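# Thread ring gauge onto ball screw end, two turns

## Task

Turn the ring gauge onto the fine thread at the tip of the ball screw until it has gone on by two complete revolutions or more.

## Robot and tools

Robot: two arms, left_arm and right_arm, each with six joints and a two-finger parallel gripper. Each arm has a wrist camera: cam_left_wrist and cam_right_wrist, both 616x616 fisheye images. The left_arm base is at about (+0.020, +0.266, 0) m and the right_arm base at about (+0.035, -0.334, 0) m. Both face +x.

Scene frame: the origin is on the table surface midway between the arms. +x runs out over the table, +z is up, and +y is toward left_arm. The names left and right refer to the arms, not to sides of a picture.

Gripper frame: the fingers extend along the gripper's +z axis and close and open along its y axis. The reported end_effector_position is the pinch point between the pads, roughly 1 cm short of the fingertips.

The row format (used by all motion tools): 14 numbers, each in [-1, 1]. The first seven are for left_arm: dx, dy, dz, rx, ry, rz, opening. The last seven are the same for right_arm. You must send all 14 even when one arm stays idle.
- dx, dy, dz are an offset, not a place to go to. They are expressed in that gripper's own axes. 1.0 equals 0.6 m.
- rx, ry, rz together form one rotation-vector offset in the gripper's axes. 1.0 equals 180 degrees.
- The offset is counted from the gripper pose printed in the most recent result that shows it. Before any result has shown it, and for the second or later call within one reply, it is counted from where the gripper is when the command begins.
- opening is absolute: +1 is fully open (0.094 m) and -1 is shut.

execute_actions: takes "actions", a list holding at most one item. An optional "pictures" boolean chooses whether images come back.
- An empty list only reports the current state.
- {"rows": [[14 numbers], ...], "steps": n} runs up to 15 control steps, each 1/30 s. If steps is left out, it is 15. Each row covers one step, and the final row repeats if the rows run out. Every row is measured from the same base pose, not from the row before it.
- {"steps": n} alone is a wait of up to 300 steps, counted from the previous result. Your reply time counts toward it.
- A refused call moves nothing.

move: "target" is one 14-number row, with offsets counted as above. "speed" is the top path speed in m/s, from 0.002 to 0.5, default 0.25. Turning is capped at twice that value in rad/s. Each gripper travels a straight path toward its target; both paths finish together and last between 0.5 and 10 s, stopping short if 10 s is not enough. The opening is sent at the start. Paths do not avoid obstacles or the other arm. A faster move, or a target set farther past a contact, makes a harder impact. The result adds a "move:" line giving the ending (done, off_target, moving, held, fault) and the limits that acted. limits=paced means the pose was clipped. limits=held means a check blocked some steps, after which the arm may jump faster than the speed. Each gripper's distance from its target is also given. If only one arm is named, the other arm finished normally.

wait: "seconds" from 0 to 10. Lets the simulation run without sending anything new.

zoom_image: "camera" (cam_left_wrist or cam_right_wrist) and "region" [x0, y0, x1, y1] in image pixels, origin top-left, at most 504x504. Gives an enlarged view of that camera's latest image.

read_manual: optional "section", only "licences". Returns URDF licence text and does nothing to the robot.

finished_scene: "scene", the number of the current scene. It ends that scene for good and reports whether the goal was met, so call it only once the gauge is securely threaded.

Reading results: the state line gives each gripper's position in metres and its quaternion (wxyz) in the scene frame. Printed positions can be slightly wrong, especially at long reach. grip_measured is the measured finger opening on the same scale as the commanded opening; readings can be off by about 1 mm. "pose unreachable" means the clearance check changed or blocked a command for the named arm. HELD marks steps where part of a row was not sent. "Hand target" shows where the controller is currently driving each gripper. FAULT and OVER-TEMPERATURE FAULT lines report an arm that was stopped. MOTOR HOT warns from 75 °C upward.

Behaviour to expect:
- Each step, the commanded pose is clipped to within 70 mm and 16 degrees of the measured pose, so large moves need several actions. After an action, the arm continues only to its last clipped pose.
- Arms tend to finish a centimetre or more low. Zero offsets return the arm toward the base pose and can let it sag. To hold an arm in place, send the correcting offset in the first call of a reply and zeros in later calls, and aim higher if it still droops.
- Position takes priority over orientation when both cannot be met.
- The simulation keeps running while you think.

Gripping: to hold a part, command an opening below grip_measured. About 0.03 below gives a firm hold, and a smaller gap gives a lighter one. Pad force tops out around 50-62 N. Brief outside tugs on held parts may occur.

Joint limits (rad):
- waist -2.618 to 3.054
- shoulder 0 to 3.142
- elbow 0 to 3.142
- wrist pitch -1.571 to 1.571
- wrist yaw -1.571 to 1.571
- wrist roll -2.094 to 2.094

Because wrist roll is limited to about ±120°, screwing needs repeated cycles: grip, turn, release, turn back, and grip again.

Avoid:
- dropping the gauge
- knocking anything off the table, which fails the task
- slamming or pushing hard
- letting the arms collide or press on each other
- holding loads so long that motors overheat: at 90 °C the arm halts for 10 s, and at 100 °C it goes limp and falls

Each tool is called after "Emit:" by a JSON object that holds its "method" and its "body".

## Session

Emit:
{"method": "execute_actions", "body": {"actions": []}}

Scene clock: 0.00 s of 5200.00 s.
left_arm: end_effector_position=(+0.5436, +0.0756, +0.2730) grip_measured=+1.000 end_effector_quat_wxyz=(+0.590, +0.664, +0.379, +0.259) | right_arm: end_effector_position=(+0.0793, -0.1306, +0.1391) grip_measured=+1.000 end_effector_quat_wxyz=(+0.007, +0.831, -0.556, +0.017)
Joint positions: left_arm=[-0.218  1.792  1.313  0.292  0.409  1.541  0.094] | right_arm=[ 1.363  1.35   1.155 -1.401  0.027 -0.59   0.094]
Joint velocities: left_arm=[ 0.007 -0.007  0.007 -0.081 -0.022 -0.051  0.   ] | right_arm=[ 0.017  0.012 -0.002 -0.022 -0.066  0.022  0.   ]
Motor temperatures (°C, as the motors report them): left_arm=[29 40 37 33 28 28] | right_arm=[28 52 36 30 32 28]
Hand target (left_arm): +0.543, +0.075, +0.271; +0.587, +0.667, +0.384, +0.253
Hand target (right_arm): +0.079, -0.129, +0.142; +0.001, +0.831, -0.556, +0.013

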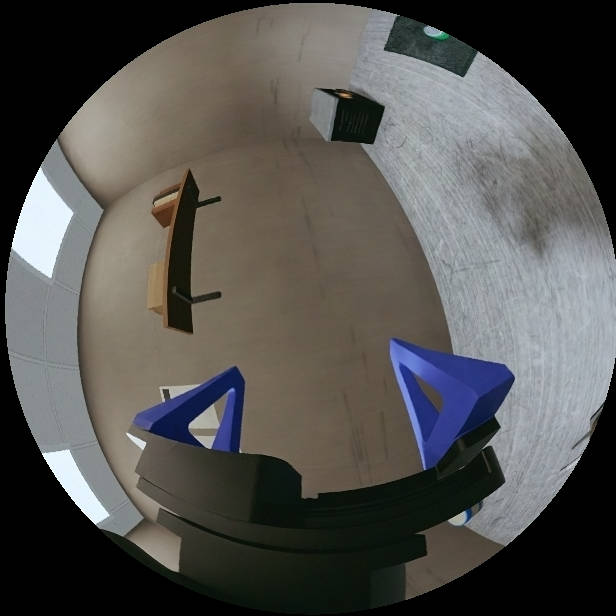

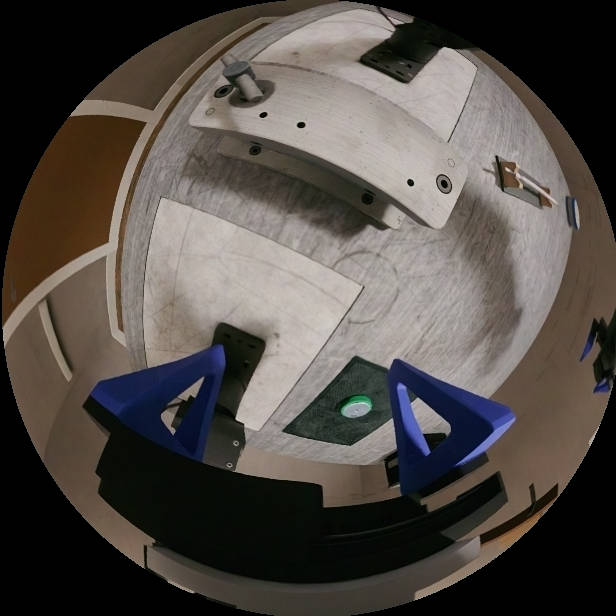

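Emit:
{"method": "move", "body": {"target": [-0.0898,-0.251,-0.37,0.2107,0.48,-0.54,1,0.3255,-0.132,-0.01,-0.0128,-0.005,0.6245,1], "speed": 0.2}}

Scene clock: 54.20 s of 5200.00 s.
left_arm: end_effector_position=(+0.3086, +0.1614, +0.1702) grip_measured=+1.000 end_effector_quat_wxyz=(+0.011, +0.001, +1.000, -0.002) | right_arm: end_effector_position=(+0.2174, -0.2858, +0.1477) grip_measured=+1.000 end_effector_quat_wxyz=(-0.013, -0.008, +1.000, -0.006)
Joint positions: left_arm=[-0.349  1.693  1.604 -1.459 -0.004 -0.35   0.094] | right_arm=[ 0.245  1.283  1.139 -1.455  0.005  0.239  0.094]
Joint velocities: left_arm=[ 0.002 -0.007  0.007 -0.037 -0.007  0.022  0.   ] | right_arm=[-0.022 -0.002  0.017 -0.022 -0.037 -0.022  0.   ]
Motor temperatures (°C, as the motors report them): left_arm=[29 48 41 38 28 28] | right_arm=[28 52 40 30 31 28]
Hand target (left_arm): +0.308, +0.163, +0.169; +0.000, -0.008, +1.000, -0.002
Hand target (right_arm): +0.225, -0.284, +0.152; -0.001, -0.000, +1.000, +0.000
Off the commanded pose (left_arm): 0.004 m, 1 deg.
Off the commanded pose (right_arm): 0.012 m, 2 deg.
After step 90, 44.83 s passed at rest.
move: off_target (right_arm)

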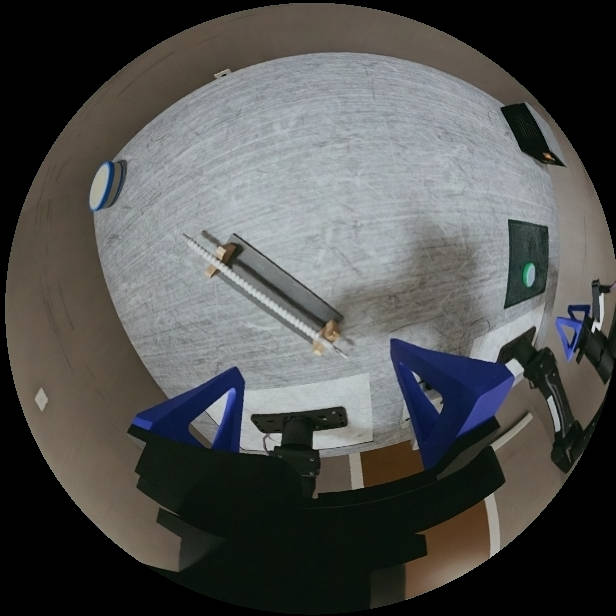

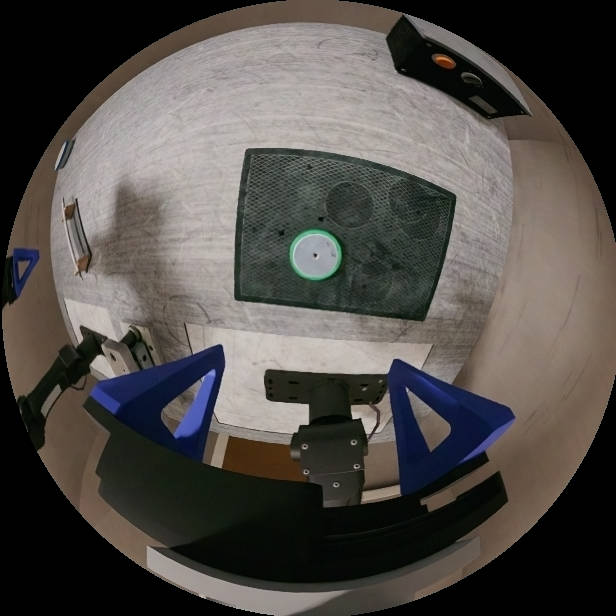

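Emit:
{"method": "zoom_image", "body": {"camera": "cam_left_wrist", "region": [170, 210, 370, 370]}}

Region (170, 210, 370, 370) of cam_left_wrist's 616x616 image, scaled by 2.520, with more detail than that image has; it fills the top 403 rows of this view, and the rest is white.

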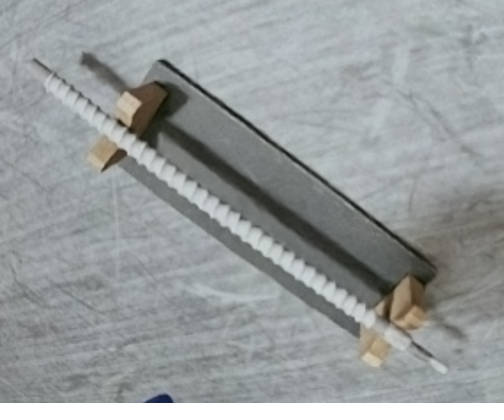

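Emit:
{"method": "move", "body": {"target": [0.0593,0.0343,0.115,0.003,0.007,-0.2778,0.3,-0.07,-0.012,0.128,-0.0038,-0.012,0.005,1], "speed": 0.12}}

Scene clock: 104.50 s of 5200.00 s.
left_arm: end_effector_position=(+0.2754, +0.1809, +0.1003) grip_measured=+0.302 end_effector_quat_wxyz=(-0.006, -0.412, +0.911, -0.005) | right_arm: end_effector_position=(+0.2567, -0.2925, +0.0738) grip_measured=+1.000 end_effector_quat_wxyz=(+0.008, -0.001, +1.000, -0.001)
Joint positions: left_arm=[-0.311  1.571  1.197 -1.199  0.015 -1.164  0.061] | right_arm=[ 0.173  1.405  0.937 -1.087  0.004  0.179  0.094]
Joint velocities: left_arm=[ 0.017  0.002  0.007  0.066 -0.022 -0.037  0.   ] | right_arm=[ 0.022  0.007  0.002 -0.037 -0.007  0.037  0.   ]
Motor temperatures (°C, as the motors report them): left_arm=[29 45 40 34 28 28] | right_arm=[28 50 41 29 31 28]
Hand target (left_arm): +0.274, +0.183, +0.101; -0.001, -0.421, +0.907, -0.011
Hand target (right_arm): +0.257, -0.294, +0.070; +0.006, -0.000, +1.000, +0.000
Off the commanded pose (left_arm): 0.001 m, 2 deg.
Off the commanded pose (right_arm): 0.004 m, 0 deg.
After step 90, 43.23 s passed at rest.
move: done

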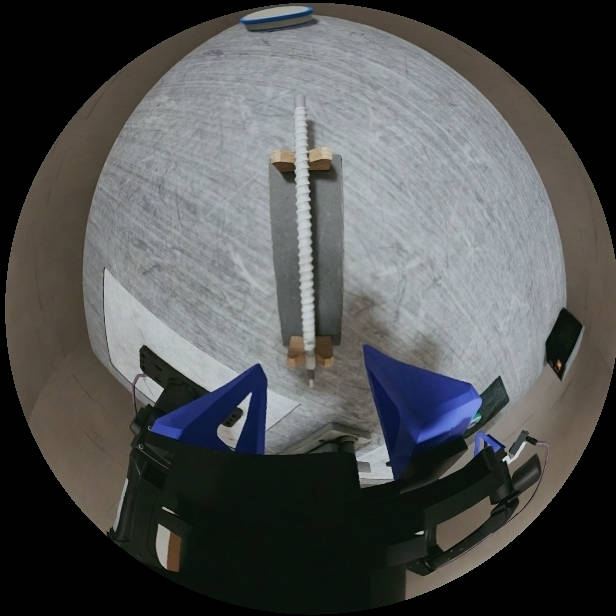

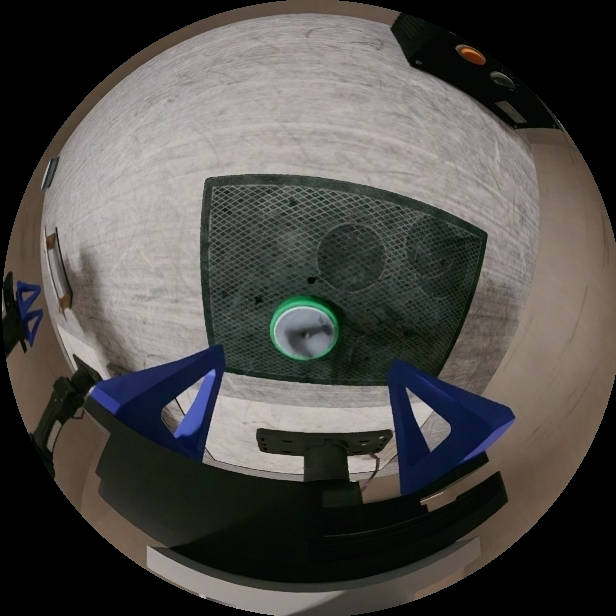

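Emit:
{"method": "move", "body": {"target": [-0.015,0.0075,0.085,0,0,-0.012,-0.3,0.012,0.001,0.066,0,0.004,0,1], "speed": 0.06}}

Scene clock: 130.57 s of 5200.00 s.
left_arm: end_effector_position=(+0.2795, +0.1876, +0.0565) grip_measured=-0.298 end_effector_quat_wxyz=(+0.000, -0.426, +0.905, -0.010) | right_arm: end_effector_position=(+0.2508, -0.2936, +0.0377) grip_measured=+1.000 end_effector_quat_wxyz=(+0.004, -0.001, +1.000, -0.002)
Joint positions: left_arm=[-0.283  1.6    1.047 -1.004  0.015 -1.166  0.033] | right_arm=[ 0.173  1.435  0.813 -0.941  0.004  0.179  0.094]
Joint velocities: left_arm=[-0.007  0.002 -0.012 -0.081  0.007  0.022 -0.   ] | right_arm=[ 0.002 -0.022  0.002  0.037 -0.066 -0.007  0.   ]
Motor temperatures (°C, as the motors report them): left_arm=[29 45 39 33 28 28] | right_arm=[28 49 39 29 31 28]
Hand target (left_arm): +0.277, +0.191, +0.049; -0.006, -0.429, +0.903, -0.004
Hand target (right_arm): +0.250, -0.292, +0.034; +0.002, -0.001, +1.000, -0.001
Off the commanded pose (left_arm): 0.008 m, 1 deg.
Off the commanded pose (right_arm): 0.004 m, 0 deg.
After step 90, 21.70 s passed at rest.
move: done

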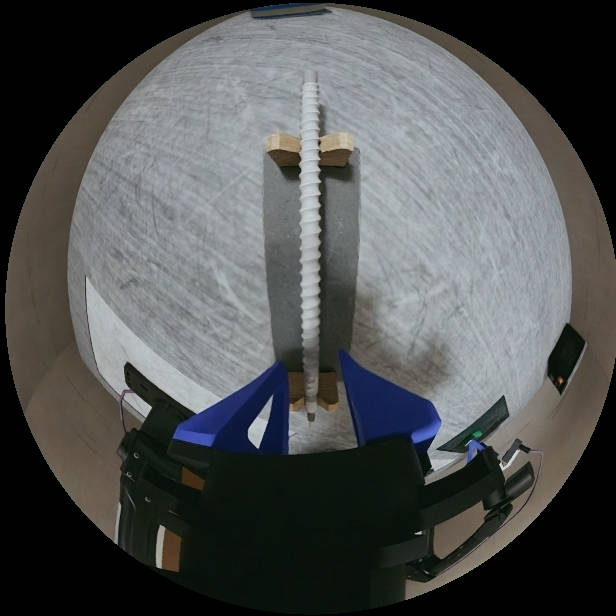

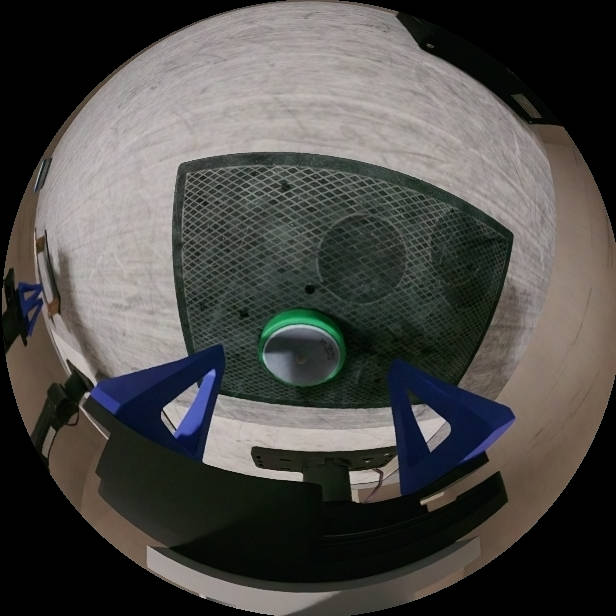

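Emit:
{"method": "move", "body": {"target": [-0.014,0.001,0.044,0.004,0.004,0,-0.3,0,0.005,0.031,0,0.002,0,1], "speed": 0.03}}

Scene clock: 137.90 s of 5200.00 s.
left_arm: end_effector_position=(+0.2882, +0.1916, +0.0381) grip_measured=-0.298 end_effector_quat_wxyz=(+0.006, -0.427, +0.904, -0.024) | right_arm: end_effector_position=(+0.2526, -0.2925, +0.0231) grip_measured=+1.000 end_effector_quat_wxyz=(+0.004, +0.000, +1.000, -0.002)
Joint positions: left_arm=[-0.251  1.628  0.998 -0.9    0.029 -1.137  0.033] | right_arm=[ 0.176  1.469  0.779 -0.873  0.004  0.185  0.094]
Joint velocities: left_arm=[-0.002 -0.007  0.007 -0.007 -0.037 -0.007 -0.002] | right_arm=[-0.017  0.007  0.002 -0.051 -0.037 -0.007  0.   ]
Motor temperatures (°C, as the motors report them): left_arm=[29 44 39 33 28 28] | right_arm=[28 49 39 29 31 28]
Hand target (left_arm): +0.284, +0.194, +0.030; -0.002, -0.426, +0.905, -0.018
Hand target (right_arm): +0.251, -0.291, +0.019; +0.001, -0.001, +1.000, -0.001
Off the commanded pose (left_arm): 0.009 m, 1 deg.
Off the commanded pose (right_arm): 0.005 m, 0 deg.
After step 90, 3.00 s passed at rest.
move: done

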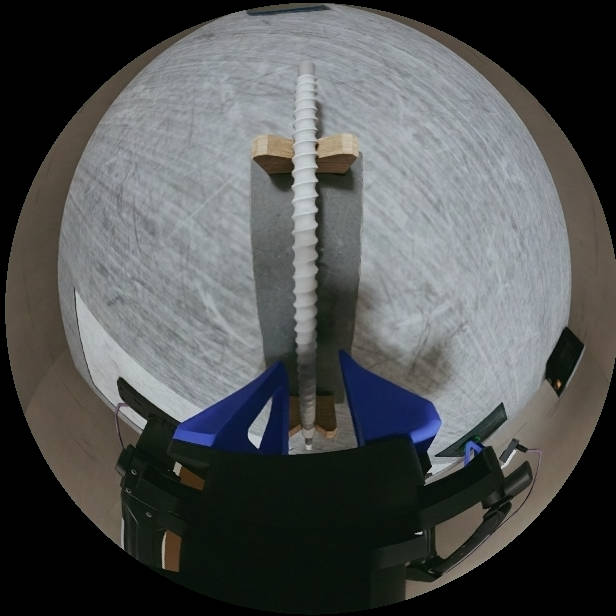

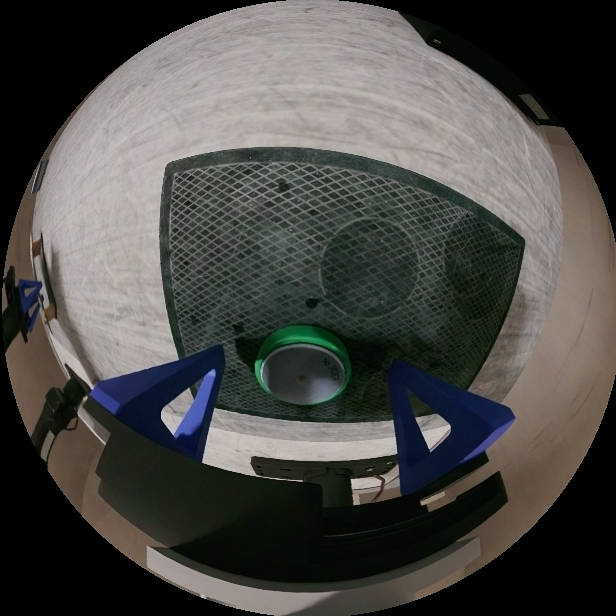

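Emit:
{"method": "execute_actions", "body": {"actions": [{"rows":[[0.0012,0.009,0.0145,-0.007,0.0025,0,-0.3,0.0027,0.0025,0.007,0,0.002,0,1],[0.0014,0.0103,0.016,-0.0086,0.002,0,-0.3,0.0027,0.0025,0.008,0,0.002,0,1],[0.0016,0.0116,0.0173,-0.0102,0.0013,0,-0.3,0.0027,0.0025,0.009,0,0.002,0,1],[0.0018,0.013,0.0187,-0.0118,0.0007,0,-0.3,0.0027,0.0025,0.010,0,0.002,0,1],[0.002,0.0143,0.02,-0.0135,0,0,-0.3,0.0027,0.0025,0.011,0,0.002,0,1]],"steps":15}]}}

Scene clock: 160.23 s of 5200.00 s.
left_arm: end_effector_position=(+0.2889, +0.1928, +0.0381) grip_measured=-0.298 end_effector_quat_wxyz=(+0.009, -0.426, +0.904, -0.022) | right_arm: end_effector_position=(+0.2555, -0.2920, +0.0231) grip_measured=+1.000 end_effector_quat_wxyz=(+0.010, +0.001, +1.000, -0.000)
Joint positions: left_arm=[-0.251  1.628  0.998 -0.899  0.021 -1.136  0.033] | right_arm=[ 0.176  1.469  0.779 -0.862  0.004  0.187  0.094]
Joint velocities: left_arm=[ 0.007  0.002  0.002  0.007 -0.007 -0.037 -0.   ] | right_arm=[-0.012 -0.002 -0.007 -0.022  0.037 -0.051  0.   ]
Motor temperatures (°C, as the motors report them): left_arm=[29 43 39 33 28 28] | right_arm=[28 49 39 29 31 28]
Hand target (left_arm): +0.281, +0.196, +0.026; -0.003, -0.427, +0.904, -0.005
Hand target (right_arm): +0.251, -0.291, +0.017; +0.001, +0.000, +1.000, -0.002
Off the commanded pose (left_arm): 0.015 m, 2 deg.
Off the commanded pose (right_arm): 0.008 m, 1 deg.
Steps of this call (steps 1 to 90: nothing new was sent; then 18.83 s passed at rest; steps 91 to 105: all 15 steps of this action). Readings (end_effector_position):
91: left_arm (+0.2885, +0.1915, +0.0381) | right_arm (+0.2529, -0.2924, +0.0231)
92: left_arm (+0.2885, +0.1915, +0.0381) | right_arm (+0.2530, -0.2924, +0.0231)
94: left_arm (+0.2886, +0.1916, +0.0381) | right_arm (+0.2535, -0.2923, +0.0231)
98: left_arm (+0.2888, +0.1923, +0.0381) | right_arm (+0.2549, -0.2921, +0.0231)
105: the state above

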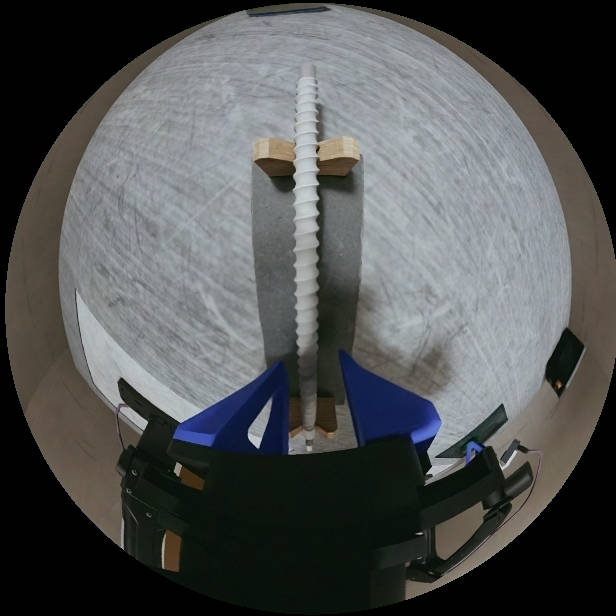

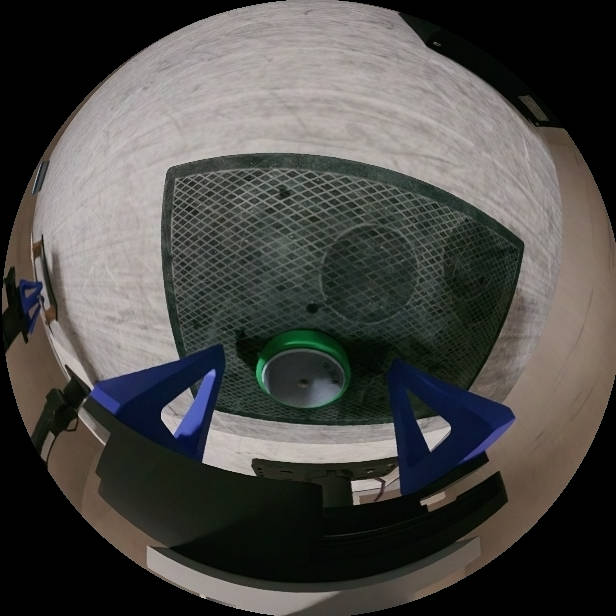

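Emit:
{"method": "execute_actions", "body": {"actions": [{"rows":[[0.0049,0.0152,0.021,-0.0138,0.002,0,-0.3,0.0086,0.0015,0.0117,0,0.0061,0,1],[0.0055,0.0165,0.022,-0.0146,0.0019,0,-0.3,0.0097,0.0013,0.0124,0,0.0067,0,1],[0.0061,0.0178,0.023,-0.0153,0.0017,0,-0.3,0.0108,0.0011,0.0132,0,0.0073,0,1],[0.0067,0.0191,0.024,-0.0161,0.0016,0,-0.3,0.0119,0.0009,0.0139,0,0.0079,0,1],[0.0074,0.0204,0.025,-0.0169,0.0014,0,-0.3,0.0131,0.0007,0.0146,0,0.0085,0,1],[0.008,0.0217,0.026,-0.0177,0.0013,0,-0.3,0.0142,0.0005,0.0153,0,0.0091,0,1]],"steps":15}], "pictures": false}}

Scene clock: 188.70 s of 5200.00 s.
left_arm: end_effector_position=(+0.2814, +0.1964, +0.0318) grip_measured=-0.298 end_effector_quat_wxyz=(+0.004, -0.427, +0.904, -0.011) | right_arm: end_effector_position=(+0.2498, -0.2930, +0.0188) grip_measured=+1.000 end_effector_quat_wxyz=(+0.002, +0.001, +1.000, -0.002)
Joint positions: left_arm=[-0.251  1.628  0.972 -0.895  0.012 -1.136  0.033] | right_arm=[ 0.176  1.469  0.76  -0.857  0.004  0.187  0.094]
Joint velocities: left_arm=[-0.012  0.007  0.002 -0.066  0.051 -0.007 -0.001] | right_arm=[-0.007 -0.007 -0.017  0.022 -0.037  0.037  0.   ]
Motor temperatures (°C, as the motors report them): left_arm=[29 42 38 33 28 28] | right_arm=[28 48 38 29 30 28]
Hand target (left_arm): +0.276, +0.197, +0.022; -0.004, -0.426, +0.904, +0.003
Hand target (right_arm): +0.247, -0.292, +0.014; -0.005, +0.001, +1.000, -0.000
Off the commanded pose (left_arm): 0.011 m, 2 deg.
Off the commanded pose (right_arm): 0.006 m, 1 deg.
Steps of this call (steps 1 to 90: nothing new was sent; then 24.97 s passed at rest; steps 91 to 105: all 15 steps of this action). Readings (end_effector_position):
91: left_arm (+0.2889, +0.1930, +0.0381) | right_arm (+0.2557, -0.2919, +0.0231)
92: left_arm (+0.2887, +0.1931, +0.0377) | right_arm (+0.2554, -0.2920, +0.0228)
94: left_arm (+0.2869, +0.1939, +0.0360) | right_arm (+0.2541, -0.2922, +0.0216)
98: left_arm (+0.2818, +0.1959, +0.0322) | right_arm (+0.2502, -0.2929, +0.0191)
105: the state above

Emit:
{"method": "execute_actions", "body": {"actions": [{"rows":[[0.003,0.006,0.008,-0.005,0.001,0,-0.4,0.002,0.001,0.002,0,0.002,0,0.8],[0.003,0.006,0.008,-0.005,0.001,0,-0.5,0.002,0.001,0.002,0,0.002,0,0.6],[0.003,0.006,0.008,-0.005,0.001,0,-0.58,0.002,0.001,0.002,0,0.002,0,0.45],[0.003,0.006,0.008,-0.005,0.001,0,-0.65,0.002,0.001,0.002,0,0.002,0,0.33],[0.003,0.006,0.008,-0.005,0.001,0,-0.7,0.002,0.001,0.002,0,0.002,0,0.26],[0.003,0.006,0.008,-0.005,0.001,0,-0.74,0.002,0.001,0.002,0,0.002,0,0.22],[0.003,0.006,0.008,-0.005,0.001,0,-0.77,0.002,0.001,0.002,0,0.002,0,0.19],[0.003,0.006,0.008,-0.005,0.001,0,-0.79,0.002,0.001,0.002,0,0.002,0,0.16],[0.003,0.006,0.008,-0.005,0.001,0,-0.81,0.002,0.001,0.002,0,0.002,0,0.135],[0.003,0.006,0.008,-0.005,0.001,0,-0.825,0.002,0.001,0.002,0,0.002,0,0.11],[0.003,0.006,0.008,-0.005,0.001,0,-0.84,0.002,0.001,0.002,0,0.002,0,0.09],[0.003,0.006,0.008,-0.005,0.001,0,-0.855,0.002,0.001,0.002,0,0.002,0,0.075],[0.003,0.006,0.008,-0.005,0.001,0,-0.87,0.002,0.001,0.002,0,0.002,0,0.06],[0.003,0.006,0.008,-0.005,0.001,0,-0.87,0.002,0.001,0.002,0,0.002,0,0.04]],"steps":15}]}}

Scene clock: 200.53 s of 5200.00 s.
left_arm: end_effector_position=(+0.2846, +0.1949, +0.0319) grip_measured=-0.825 end_effector_quat_wxyz=(+0.008, -0.426, +0.904, -0.017) | right_arm: end_effector_position=(+0.2495, -0.2916, +0.0188) grip_measured=+0.078 end_effector_quat_wxyz=(+0.002, +0.001, +1.000, +0.002)
Joint positions: left_arm=[-0.251  1.628  0.972 -0.881  0.016 -1.136  0.008] | right_arm=[ 0.176  1.469  0.76  -0.857 -0.004  0.187  0.051]
Joint velocities: left_arm=[ 0.007 -0.007 -0.012 -0.051 -0.037  0.022 -0.   ] | right_arm=[-0.012 -0.012  0.007 -0.051 -0.022 -0.051  0.001]
Motor temperatures (°C, as the motors report them): left_arm=[29 41 38 32 28 28] | right_arm=[28 48 38 29 30 28]
Hand target (left_arm): +0.277, +0.197, +0.027; -0.001, -0.427, +0.904, -0.004
Hand target (right_arm): +0.249, -0.292, +0.018; -0.001, +0.001, +1.000, -0.002
Off the commanded pose (left_arm): 0.009 m, 2 deg.
Off the commanded pose (right_arm): 0.002 m, 1 deg.
Steps of this call (steps 1 to 90: nothing new was sent; then 8.33 s passed at rest; steps 91 to 105: all 15 steps of this action). Readings (end_effector_position):
91: left_arm (+0.2814, +0.1966, +0.0318) | right_arm (+0.2498, -0.2930, +0.0188)
92: left_arm (+0.2814, +0.1966, +0.0318) | right_arm (+0.2498, -0.2930, +0.0188)
94: left_arm (+0.2836, +0.1952, +0.0319) | right_arm (+0.2498, -0.2930, +0.0188)
98: left_arm (+0.2854, +0.1943, +0.0319) | right_arm (+0.2496, -0.2922, +0.0188)
105: the state above

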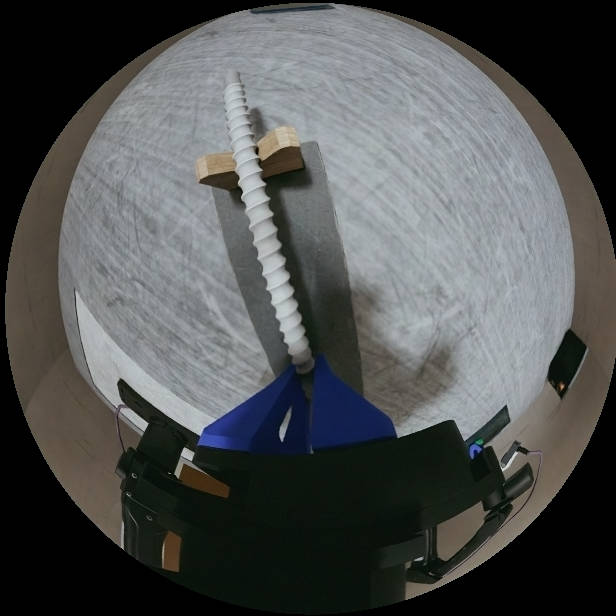

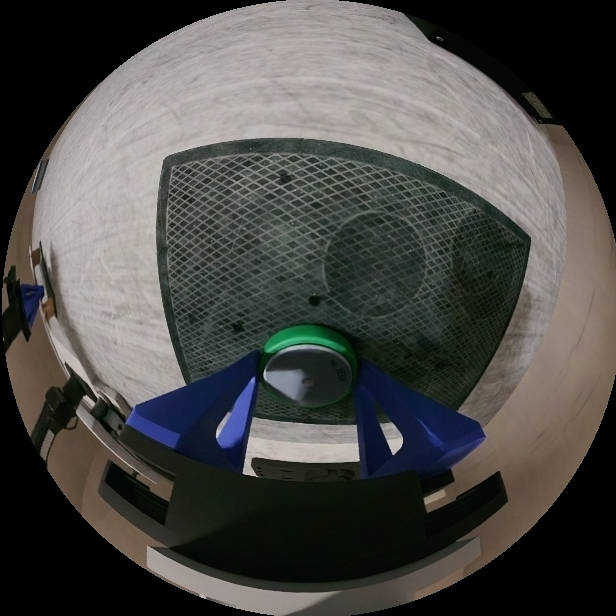

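Emit:
{"method": "execute_actions", "body": {"actions": [{"rows":[[0.003,0.006,0.008,-0.005,0.001,0,-0.82,0.002,0.001,0.002,0,0.002,0,0.04],[0.003,0.006,0.008,-0.005,0.001,0,-0.78,0.002,0.001,0.002,0,0.002,0,0.04],[0.003,0.006,0.008,-0.005,0.001,0,-0.7,0.002,0.001,0.002,0,0.002,0,0.04],[0.003,0.006,0.008,-0.005,0.001,0,-0.55,0.002,0.001,0.002,0,0.002,0,0.04],[0.003,0.006,0.008,-0.005,0.001,0,-0.4,0.002,0.001,0.002,0,0.002,0,0.04],[0.003,0.006,0.008,-0.005,0.001,0,-0.2,0.002,0.001,0.002,0,0.002,0,0.04]],"steps":12}]}}

Scene clock: 208.63 s of 5200.00 s.
left_arm: end_effector_position=(+0.2847, +0.1948, +0.0319) grip_measured=-0.202 end_effector_quat_wxyz=(+0.008, -0.426, +0.904, -0.017) | right_arm: end_effector_position=(+0.2495, -0.2916, +0.0188) grip_measured=+0.078 end_effector_quat_wxyz=(+0.002, +0.001, +1.000, +0.002)
Joint positions: left_arm=[-0.251  1.628  0.972 -0.88   0.016 -1.136  0.037] | right_arm=[ 0.176  1.469  0.76  -0.857 -0.004  0.187  0.051]
Joint velocities: left_arm=[-0.017  0.012  0.012 -0.066  0.007  0.066 -0.001] | right_arm=[-0.002  0.012 -0.002 -0.022  0.007  0.037 -0.001]
Motor temperatures (°C, as the motors report them): left_arm=[29 42 38 32 28 28] | right_arm=[28 48 39 29 30 28]
Hand target (left_arm): +0.281, +0.196, +0.027; +0.003, -0.426, +0.905, -0.010
Hand target (right_arm): +0.248, -0.291, +0.018; -0.001, +0.001, +1.000, +0.002
Off the commanded pose (left_arm): 0.006 m, 1 deg.
Off the commanded pose (right_arm): 0.002 m, 0 deg.
Steps of this call (steps 1 to 90: nothing new was sent; then 4.70 s passed at rest; steps 91 to 102: all 12 steps of this action). Readings (end_effector_position):
91: left_arm (+0.2846, +0.1949, +0.0319) | right_arm (+0.2495, -0.2916, +0.0188)
92: left_arm (+0.2847, +0.1948, +0.0319) | right_arm (+0.2495, -0.2916, +0.0188)
94: left_arm (+0.2847, +0.1948, +0.0319) | right_arm (+0.2495, -0.2916, +0.0188)
98: left_arm (+0.2847, +0.1948, +0.0319) | right_arm (+0.2495, -0.2916, +0.0188)
102: the state above

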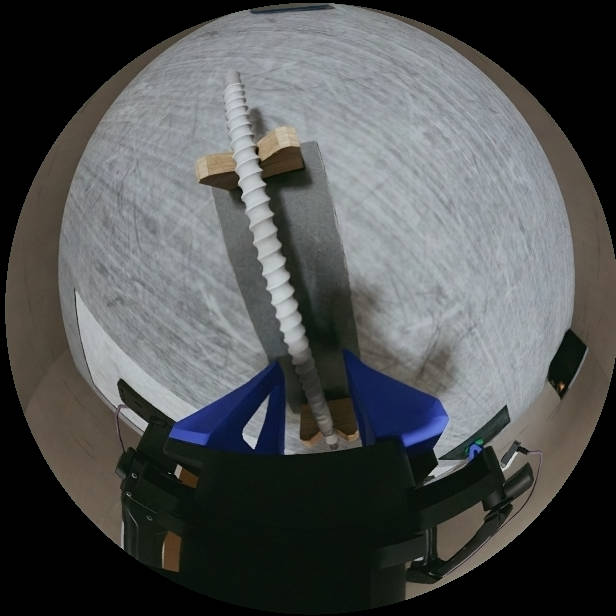

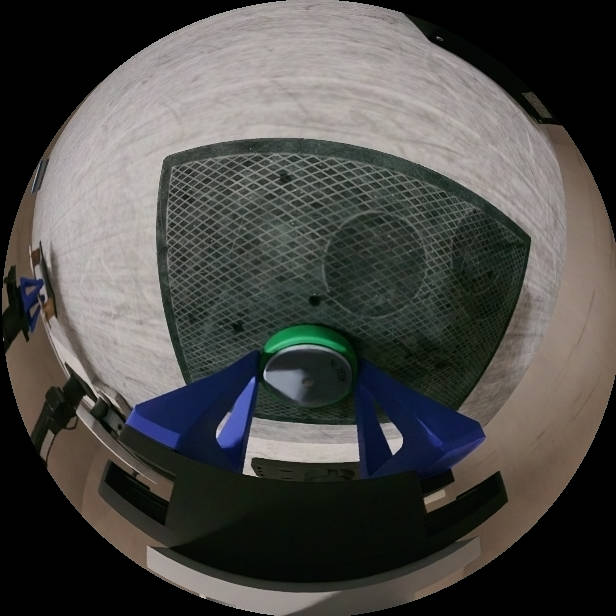

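Emit:
{"method": "execute_actions", "body": {"actions": [{"rows":[[0.003,0.006,0.008,-0.005,0.001,-0.02,-0.2,0.002,0.001,0.0,0,0.002,0,0.07],[0.003,0.006,0.008,-0.005,0.001,-0.04,-0.2,0.002,0.001,0.0,0,0.002,0,0.1],[0.003,0.006,0.008,-0.005,0.001,-0.06,-0.2,0.002,0.001,0.0,0,0.002,0,0.2],[0.003,0.006,0.008,-0.005,0.001,-0.072,-0.2,0.002,0.001,0.0,0,0.002,0,0.35],[0.003,0.006,0.008,-0.005,0.001,-0.072,-0.2,0.002,0.001,0.0,0,0.002,-0.03,0.35],[0.003,0.006,0.008,-0.005,0.001,-0.072,-0.2,0.002,0.001,0.0,0,0.002,-0.08,0.35],[0.003,0.006,0.008,-0.005,0.001,-0.072,-0.2,0.002,0.001,0.0,0,0.002,-0.2,0.35]],"steps":15}], "pictures": false}}

Emit:
{"method": "execute_actions", "body": {"actions": [{"rows":[[0.002,0.0065,0.008,-0.005,0,-0.003,-0.2,0.001,0.002,0.0,-0.001,0.001,-0.25,0.35]],"steps":15}], "pictures": false}}

Emit:
{"method": "execute_actions", "body": {"actions": [{"rows":[[0.002,0.0065,0.008,-0.005,0,-0.003,-0.2,0,0.002,0.0,-0.002,0,-0.17,0.35]],"steps":15}]}}

Scene clock: 226.37 s of 5200.00 s.
left_arm: end_effector_position=(+0.2847, +0.1948, +0.0319) grip_measured=-0.202 end_effector_quat_wxyz=(+0.006, -0.516, +0.856, -0.018) | right_arm: end_effector_position=(+0.2492, -0.2908, +0.0188) grip_measured=+0.347 end_effector_quat_wxyz=(+0.002, -0.225, +0.974, -0.003)
Joint positions: left_arm=[-0.251  1.628  0.972 -0.88   0.016 -1.341  0.037] | right_arm=[ 0.188  1.469  0.76  -0.858  0.006 -0.257  0.063]
Joint velocities: left_arm=[ 0.002 -0.017 -0.007  0.022 -0.066 -0.11  -0.001] | right_arm=[-0.007  0.012  0.007  0.051 -0.022 -1.077 -0.002]
Motor temperatures (°C, as the motors report them): left_arm=[29 42 38 32 28 28] | right_arm=[28 48 39 29 30 28]
Hand target (left_arm): +0.281, +0.196, +0.027; +0.001, -0.526, +0.851, -0.011
Hand target (right_arm): +0.248, -0.291, +0.019; -0.001, -0.301, +0.954, -0.004
Off the commanded pose (left_arm): 0.006 m, 2 deg.
Off the commanded pose (right_arm): 0.001 m, 10 deg.
Steps of this call (steps 1 to 90: nothing new was sent; then 14.23 s passed at rest; steps 91 to 105: all 15 steps of this action). Readings (end_effector_position):
91: left_arm (+0.2847, +0.1948, +0.0319) | right_arm (+0.2495, -0.2916, +0.0188)
92: left_arm (+0.2847, +0.1948, +0.0319) | right_arm (+0.2495, -0.2916, +0.0188)
94: left_arm (+0.2847, +0.1948, +0.0319) | right_arm (+0.2494, -0.2916, +0.0188)
98: left_arm (+0.2847, +0.1948, +0.0319) | right_arm (+0.2493, -0.2912, +0.0188)
105: the state above

Scene clock: 226.87 s of 5200.00 s.
left_arm: end_effector_position=(+0.2847, +0.1948, +0.0319) grip_measured=-0.202 end_effector_quat_wxyz=(+0.006, -0.518, +0.855, -0.018) | right_arm: end_effector_position=(+0.2492, -0.2903, +0.0188) grip_measured=+0.347 end_effector_quat_wxyz=(-0.002, -0.529, +0.848, -0.011)
Joint positions: left_arm=[-0.251  1.628  0.972 -0.88   0.016 -1.344  0.037] | right_arm=[ 0.203  1.469  0.76  -0.858  0.022 -0.904  0.063]
Joint velocities: left_arm=[-0.002 -0.002  0.007 -0.051 -0.007 -0.081  0.001] | right_arm=[ 0.002 -0.012 -0.002 -0.051 -0.037 -0.799  0.   ]
Motor temperatures (°C, as the motors report them): left_arm=[29 42 38 32 28 28] | right_arm=[28 48 39 29 30 28]
Hand target (left_arm): +0.281, +0.196, +0.027; +0.002, -0.521, +0.854, -0.011
Hand target (right_arm): +0.248, -0.290, +0.019; -0.002, -0.577, +0.816, -0.006
Off the commanded pose (left_arm): 0.006 m, 1 deg.
Off the commanded pose (right_arm): 0.001 m, 7 deg.
Steps of this call (steps 1 to 15: all 15 steps of this action). Readings (end_effector_position):
1: left_arm (+0.2847, +0.1948, +0.0319) | right_arm (+0.2493, -0.2909, +0.0188)
2: left_arm (+0.2847, +0.1948, +0.0319) | right_arm (+0.2492, -0.2907, +0.0188)
4: left_arm (+0.2847, +0.1948, +0.0319) | right_arm (+0.2491, -0.2900, +0.0188)
8: left_arm (+0.2847, +0.1948, +0.0319) | right_arm (+0.2491, -0.2899, +0.0188)
15: the state above

Scene clock: 227.37 s of 5200.00 s.
left_arm: end_effector_position=(+0.2847, +0.1948, +0.0319) grip_measured=-0.202 end_effector_quat_wxyz=(+0.006, -0.519, +0.855, -0.018) | right_arm: end_effector_position=(+0.2492, -0.2902, +0.0189) grip_measured=+0.347 end_effector_quat_wxyz=(+0.007, +0.721, -0.693, +0.015)
Joint positions: left_arm=[-0.251  1.628  0.972 -0.88   0.016 -1.347  0.037] | right_arm=[ 0.212  1.469  0.76  -0.858  0.033 -1.389  0.063]
Joint velocities: left_arm=[ 0.012 -0.012 -0.002  0.007 -0.037  0.022 -0.   ] | right_arm=[ 0.012  0.022 -0.002  0.066  0.007 -0.271 -0.001]
Motor temperatures (°C, as the motors report them): left_arm=[29 42 38 32 28 28] | right_arm=[28 48 39 29 30 28]
Hand target (left_arm): +0.281, +0.196, +0.027; +0.002, -0.522, +0.853, -0.011
Hand target (right_arm): +0.248, -0.290, +0.019; +0.006, +0.734, -0.679, +0.008
Off the commanded pose (left_arm): 0.006 m, 1 deg.
Off the commanded pose (right_arm): 0.001 m, 2 deg.
Steps of this call (steps 1 to 15: all 15 steps of this action). Readings (end_effector_position):
1: left_arm (+0.2847, +0.1948, +0.0319) | right_arm (+0.2492, -0.2905, +0.0188)
2: left_arm (+0.2847, +0.1948, +0.0319) | right_arm (+0.2492, -0.2905, +0.0189)
4: left_arm (+0.2847, +0.1948, +0.0319) | right_arm (+0.2492, -0.2901, +0.0189)
8: left_arm (+0.2847, +0.1948, +0.0319) | right_arm (+0.2492, -0.2902, +0.0189)
15: the state above

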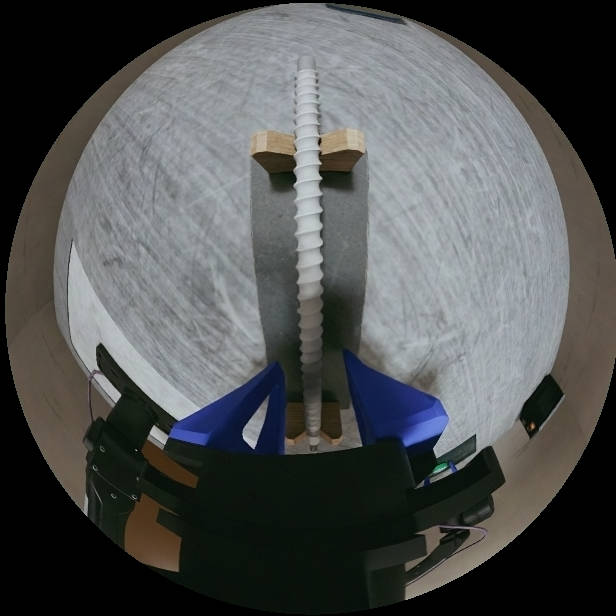

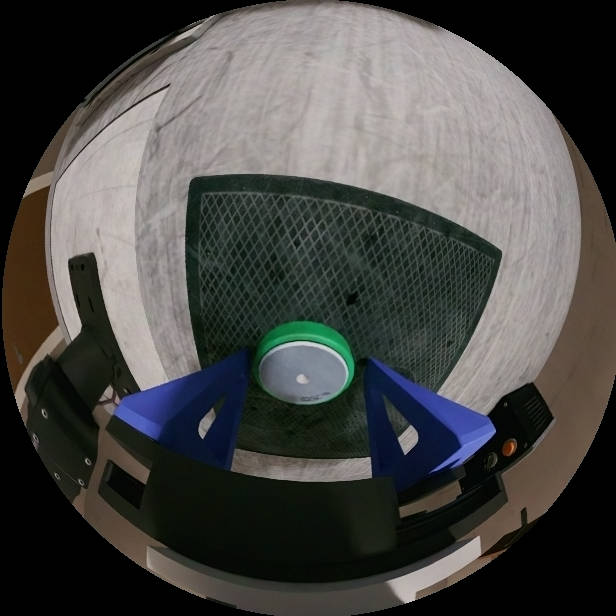

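Emit:
{"method": "execute_actions", "body": {"actions": [{"rows":[[0.002,0.0065,0.008,-0.005,0,0,-0.35,0.001,0.002,-0.001,-0.002,-0.004,0,0.35],[0.002,0.0065,0.008,-0.005,0,0,-0.5,0.0015,0.002,-0.001,-0.002,-0.006,0,0.35],[0.002,0.0065,0.008,-0.005,0,0,-0.6,0.002,0.002,-0.001,-0.003,-0.008,0,0.35],[0.002,0.0065,0.008,-0.005,0,0,-0.68,0.0025,0.002,-0.001,-0.003,-0.010,0,0.35],[0.002,0.0065,0.008,-0.005,0,0,-0.73,0.003,0.002,-0.001,-0.003,-0.012,0,0.35],[0.002,0.0065,0.008,-0.005,0,0,-0.76,0.003,0.002,-0.001,-0.003,-0.014,0,0.35],[0.002,0.0065,0.008,-0.005,0,0,-0.78,0.003,0.002,-0.001,-0.003,-0.014,0,0.35],[0.002,0.0065,0.008,-0.005,0,0,-0.795,0.003,0.002,-0.001,-0.003,-0.014,0,0.35],[0.002,0.0065,0.008,-0.005,0,0,-0.81,0.003,0.002,-0.001,-0.003,-0.014,0,0.35],[0.002,0.0065,0.008,-0.005,0,0,-0.82,0.003,0.002,-0.001,-0.003,-0.014,0,0.35],[0.002,0.0065,0.008,-0.005,0,0,-0.83,0.003,0.002,-0.001,-0.003,-0.014,0,0.35],[0.002,0.0065,0.008,-0.005,0,0,-0.84,0.003,0.002,-0.001,-0.003,-0.014,0,0.35],[0.002,0.0065,0.008,-0.005,0,0,-0.85,0.003,0.002,-0.001,-0.003,-0.014,0,0.35],[0.002,0.0065,0.008,-0.005,0,0,-0.86,0.003,0.002,-0.001,-0.003,-0.014,0,0.35],[0.002,0.0065,0.008,-0.005,0,0,-0.87,0.003,0.002,-0.001,-0.003,-0.014,0,0.35]],"steps":15}]}}

Scene clock: 252.10 s of 5200.00 s.
left_arm: end_effector_position=(+0.2862, +0.1944, +0.0320) grip_measured=-0.824 end_effector_quat_wxyz=(+0.008, -0.519, +0.855, -0.020) | right_arm: end_effector_position=(+0.2497, -0.2930, +0.0188) grip_measured=+0.347 end_effector_quat_wxyz=(-0.000, +0.721, -0.692, +0.003)
Joint positions: left_arm=[-0.251  1.628  0.972 -0.874  0.016 -1.347  0.008] | right_arm=[ 0.176  1.469  0.76  -0.858  0.004 -1.427  0.063]
Joint velocities: left_arm=[-0.012 -0.017 -0.007  0.007  0.007 -0.022 -0.   ] | right_arm=[-0.017 -0.007 -0.007  0.007 -0.007 -0.007 -0.   ]
Motor temperatures (°C, as the motors report them): left_arm=[29 42 38 32 28 28] | right_arm=[28 47 39 29 30 28]
Hand target (left_arm): +0.281, +0.196, +0.027; +0.002, -0.519, +0.855, -0.011
Hand target (right_arm): +0.248, -0.292, +0.020; -0.005, +0.721, -0.693, -0.004
Off the commanded pose (left_arm): 0.007 m, 1 deg.
Off the commanded pose (right_arm): 0.002 m, 1 deg.
Steps of this call (steps 1 to 90: nothing new was sent; then 21.23 s passed at rest; steps 91 to 105: all 15 steps of this action). Readings (end_effector_position):
91: left_arm (+0.2847, +0.1948, +0.0319) | right_arm (+0.2492, -0.2902, +0.0189)
92: left_arm (+0.2847, +0.1948, +0.0319) | right_arm (+0.2492, -0.2904, +0.0189)
94: left_arm (+0.2847, +0.1948, +0.0319) | right_arm (+0.2494, -0.2915, +0.0188)
98: left_arm (+0.2867, +0.1943, +0.0320) | right_arm (+0.2499, -0.2942, +0.0188)
105: the state above

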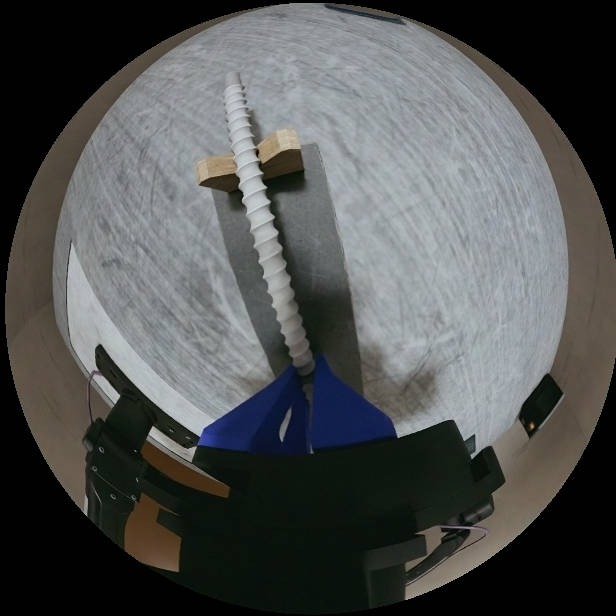

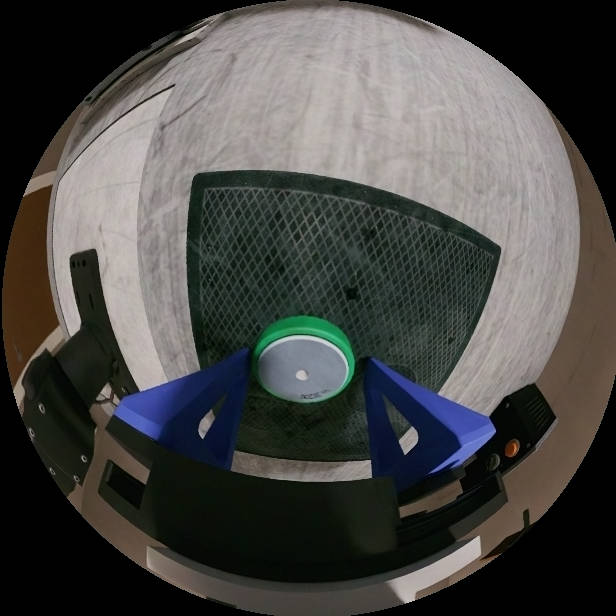

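Emit:
{"method": "execute_actions", "body": {"actions": [{"rows":[[0.003,0.008,0.008,-0.006,0,0,-0.87,-0.0025,0.003,-0.001,-0.001,-0.006,0,0.35],[0.003,0.008,0.008,-0.006,0,0,-0.87,-0.0033,0.003,-0.001,-0.001,-0.007,0,0.35],[0.003,0.008,0.008,-0.006,0,0,-0.87,-0.004,0.003,-0.001,-0.001,-0.008,0,0.35],[0.003,0.008,0.008,-0.006,0,0,-0.87,-0.004,0.003,-0.001,-0.001,-0.008,0,0.33],[0.003,0.008,0.008,-0.006,0,0,-0.87,-0.004,0.003,-0.001,-0.001,-0.008,0,0.30],[0.003,0.008,0.008,-0.006,0,0,-0.87,-0.004,0.003,-0.001,-0.001,-0.008,0,0.27],[0.003,0.008,0.008,-0.006,0,0,-0.87,-0.004,0.003,-0.001,-0.001,-0.008,0,0.24],[0.003,0.008,0.008,-0.006,0,0,-0.87,-0.004,0.003,-0.001,-0.001,-0.008,0,0.21],[0.003,0.008,0.008,-0.006,0,0,-0.87,-0.004,0.003,-0.001,-0.001,-0.008,0,0.18],[0.003,0.008,0.008,-0.006,0,0,-0.87,-0.004,0.003,-0.001,-0.001,-0.008,0,0.15],[0.003,0.008,0.008,-0.006,0,0,-0.87,-0.004,0.003,-0.001,-0.001,-0.008,0,0.12],[0.003,0.008,0.008,-0.006,0,0,-0.87,-0.004,0.003,-0.001,-0.001,-0.008,0,0.095],[0.003,0.008,0.008,-0.006,0,0,-0.87,-0.004,0.003,-0.001,-0.001,-0.008,0,0.075],[0.003,0.008,0.008,-0.006,0,0,-0.87,-0.004,0.003,-0.001,-0.001,-0.008,0,0.055],[0.003,0.008,0.008,-0.006,0,0,-0.87,-0.004,0.003,-0.001,-0.001,-0.008,0,0.04]],"steps":15}]}}

Scene clock: 273.40 s of 5200.00 s.
left_arm: end_effector_position=(+0.2862, +0.1944, +0.0320) grip_measured=-0.824 end_effector_quat_wxyz=(+0.008, -0.519, +0.855, -0.020) | right_arm: end_effector_position=(+0.2477, -0.2913, +0.0188) grip_measured=+0.078 end_effector_quat_wxyz=(-0.001, +0.722, -0.692, -0.004)
Joint positions: left_arm=[-0.251  1.628  0.972 -0.874  0.016 -1.347  0.008] | right_arm=[ 0.176  1.469  0.76  -0.864 -0.007 -1.429  0.051]
Joint velocities: left_arm=[ 0.007  0.007 -0.017 -0.051 -0.081 -0.022  0.   ] | right_arm=[-0.002 -0.037  0.002 -0.022  0.022 -0.051 -0.001]
Motor temperatures (°C, as the motors report them): left_arm=[29 42 38 32 28 28] | right_arm=[28 47 39 29 30 28]
Hand target (left_arm): +0.281, +0.195, +0.027; +0.003, -0.519, +0.855, -0.012
Hand target (right_arm): +0.248, -0.291, +0.019; -0.008, +0.721, -0.692, -0.007
Off the commanded pose (left_arm): 0.007 m, 1 deg.
Off the commanded pose (right_arm): 0.001 m, 1 deg.
Steps of this call (steps 1 to 90: nothing new was sent; then 17.80 s passed at rest; steps 91 to 105: all 15 steps of this action). Readings (end_effector_position):
91: left_arm (+0.2862, +0.1944, +0.0320) | right_arm (+0.2496, -0.2925, +0.0188)
92: left_arm (+0.2862, +0.1944, +0.0320) | right_arm (+0.2496, -0.2924, +0.0188)
94: left_arm (+0.2862, +0.1944, +0.0320) | right_arm (+0.2495, -0.2920, +0.0188)
98: left_arm (+0.2862, +0.1944, +0.0320) | right_arm (+0.2494, -0.2914, +0.0188)
105: the state above

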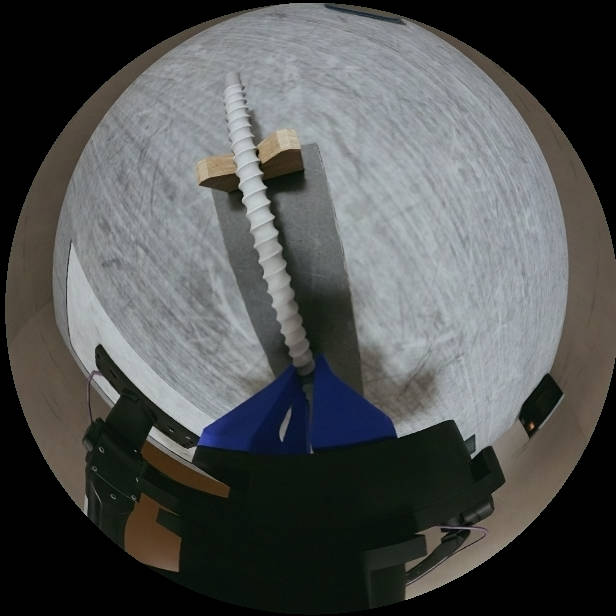

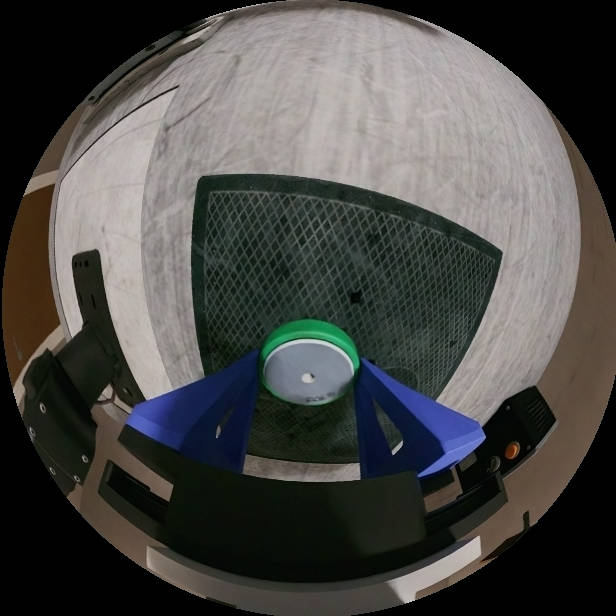

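Emit:
{"method": "move", "body": {"target": [0,0,-0.135,0,0,0,-0.87,0,0,-0.135,0,0,0,0.04], "speed": 0.06}}

Scene clock: 279.73 s of 5200.00 s.
left_arm: end_effector_position=(+0.2816, +0.1950, +0.1012) grip_measured=-0.824 end_effector_quat_wxyz=(-0.002, -0.519, +0.855, -0.012) | right_arm: end_effector_position=(+0.2446, -0.2920, +0.0879) grip_measured=+0.078 end_effector_quat_wxyz=(+0.013, +0.722, -0.691, -0.013)
Joint positions: left_arm=[-0.251  1.562  1.19  -1.185  0.019 -1.347  0.008] | right_arm=[ 0.176  1.398  0.988 -1.197 -0.007 -1.429  0.051]
Joint velocities: left_arm=[-0.012 -0.012  0.002 -0.007 -0.007  0.007 -0.   ] | right_arm=[-0.012 -0.012 -0.007 -0.051 -0.066  0.066 -0.001]
Motor temperatures (°C, as the motors report them): left_arm=[29 42 39 31 28 28] | right_arm=[28 47 39 29 30 28]
Hand target (left_arm): +0.284, +0.195, +0.113; +0.008, -0.519, +0.855, -0.020
Hand target (right_arm): +0.249, -0.292, +0.099; -0.001, +0.722, -0.692, -0.004
Off the commanded pose (left_arm): 0.012 m, 1 deg.
Off the commanded pose (right_arm): 0.012 m, 2 deg.
After step 90, 1.47 s passed at rest.
move: off_target (left_arm, right_arm)

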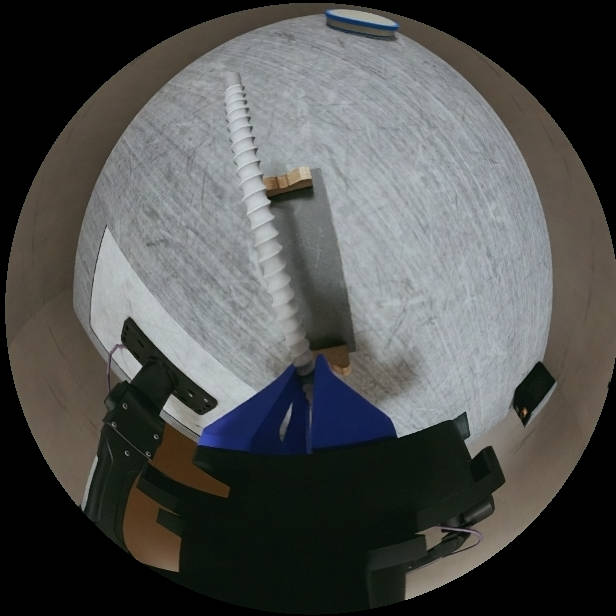

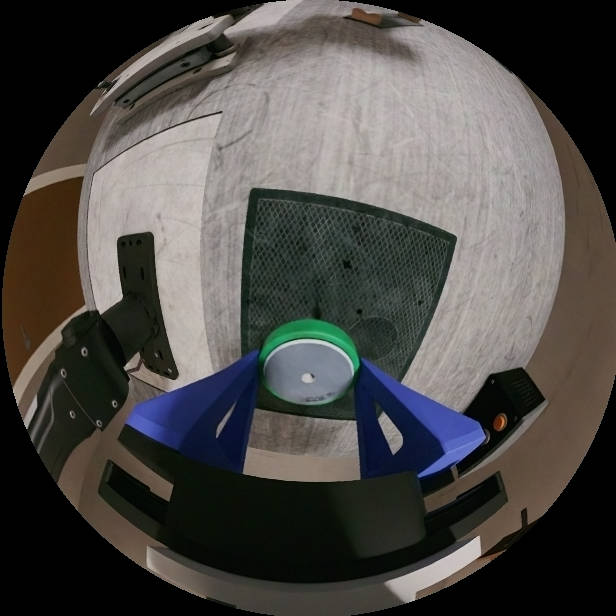

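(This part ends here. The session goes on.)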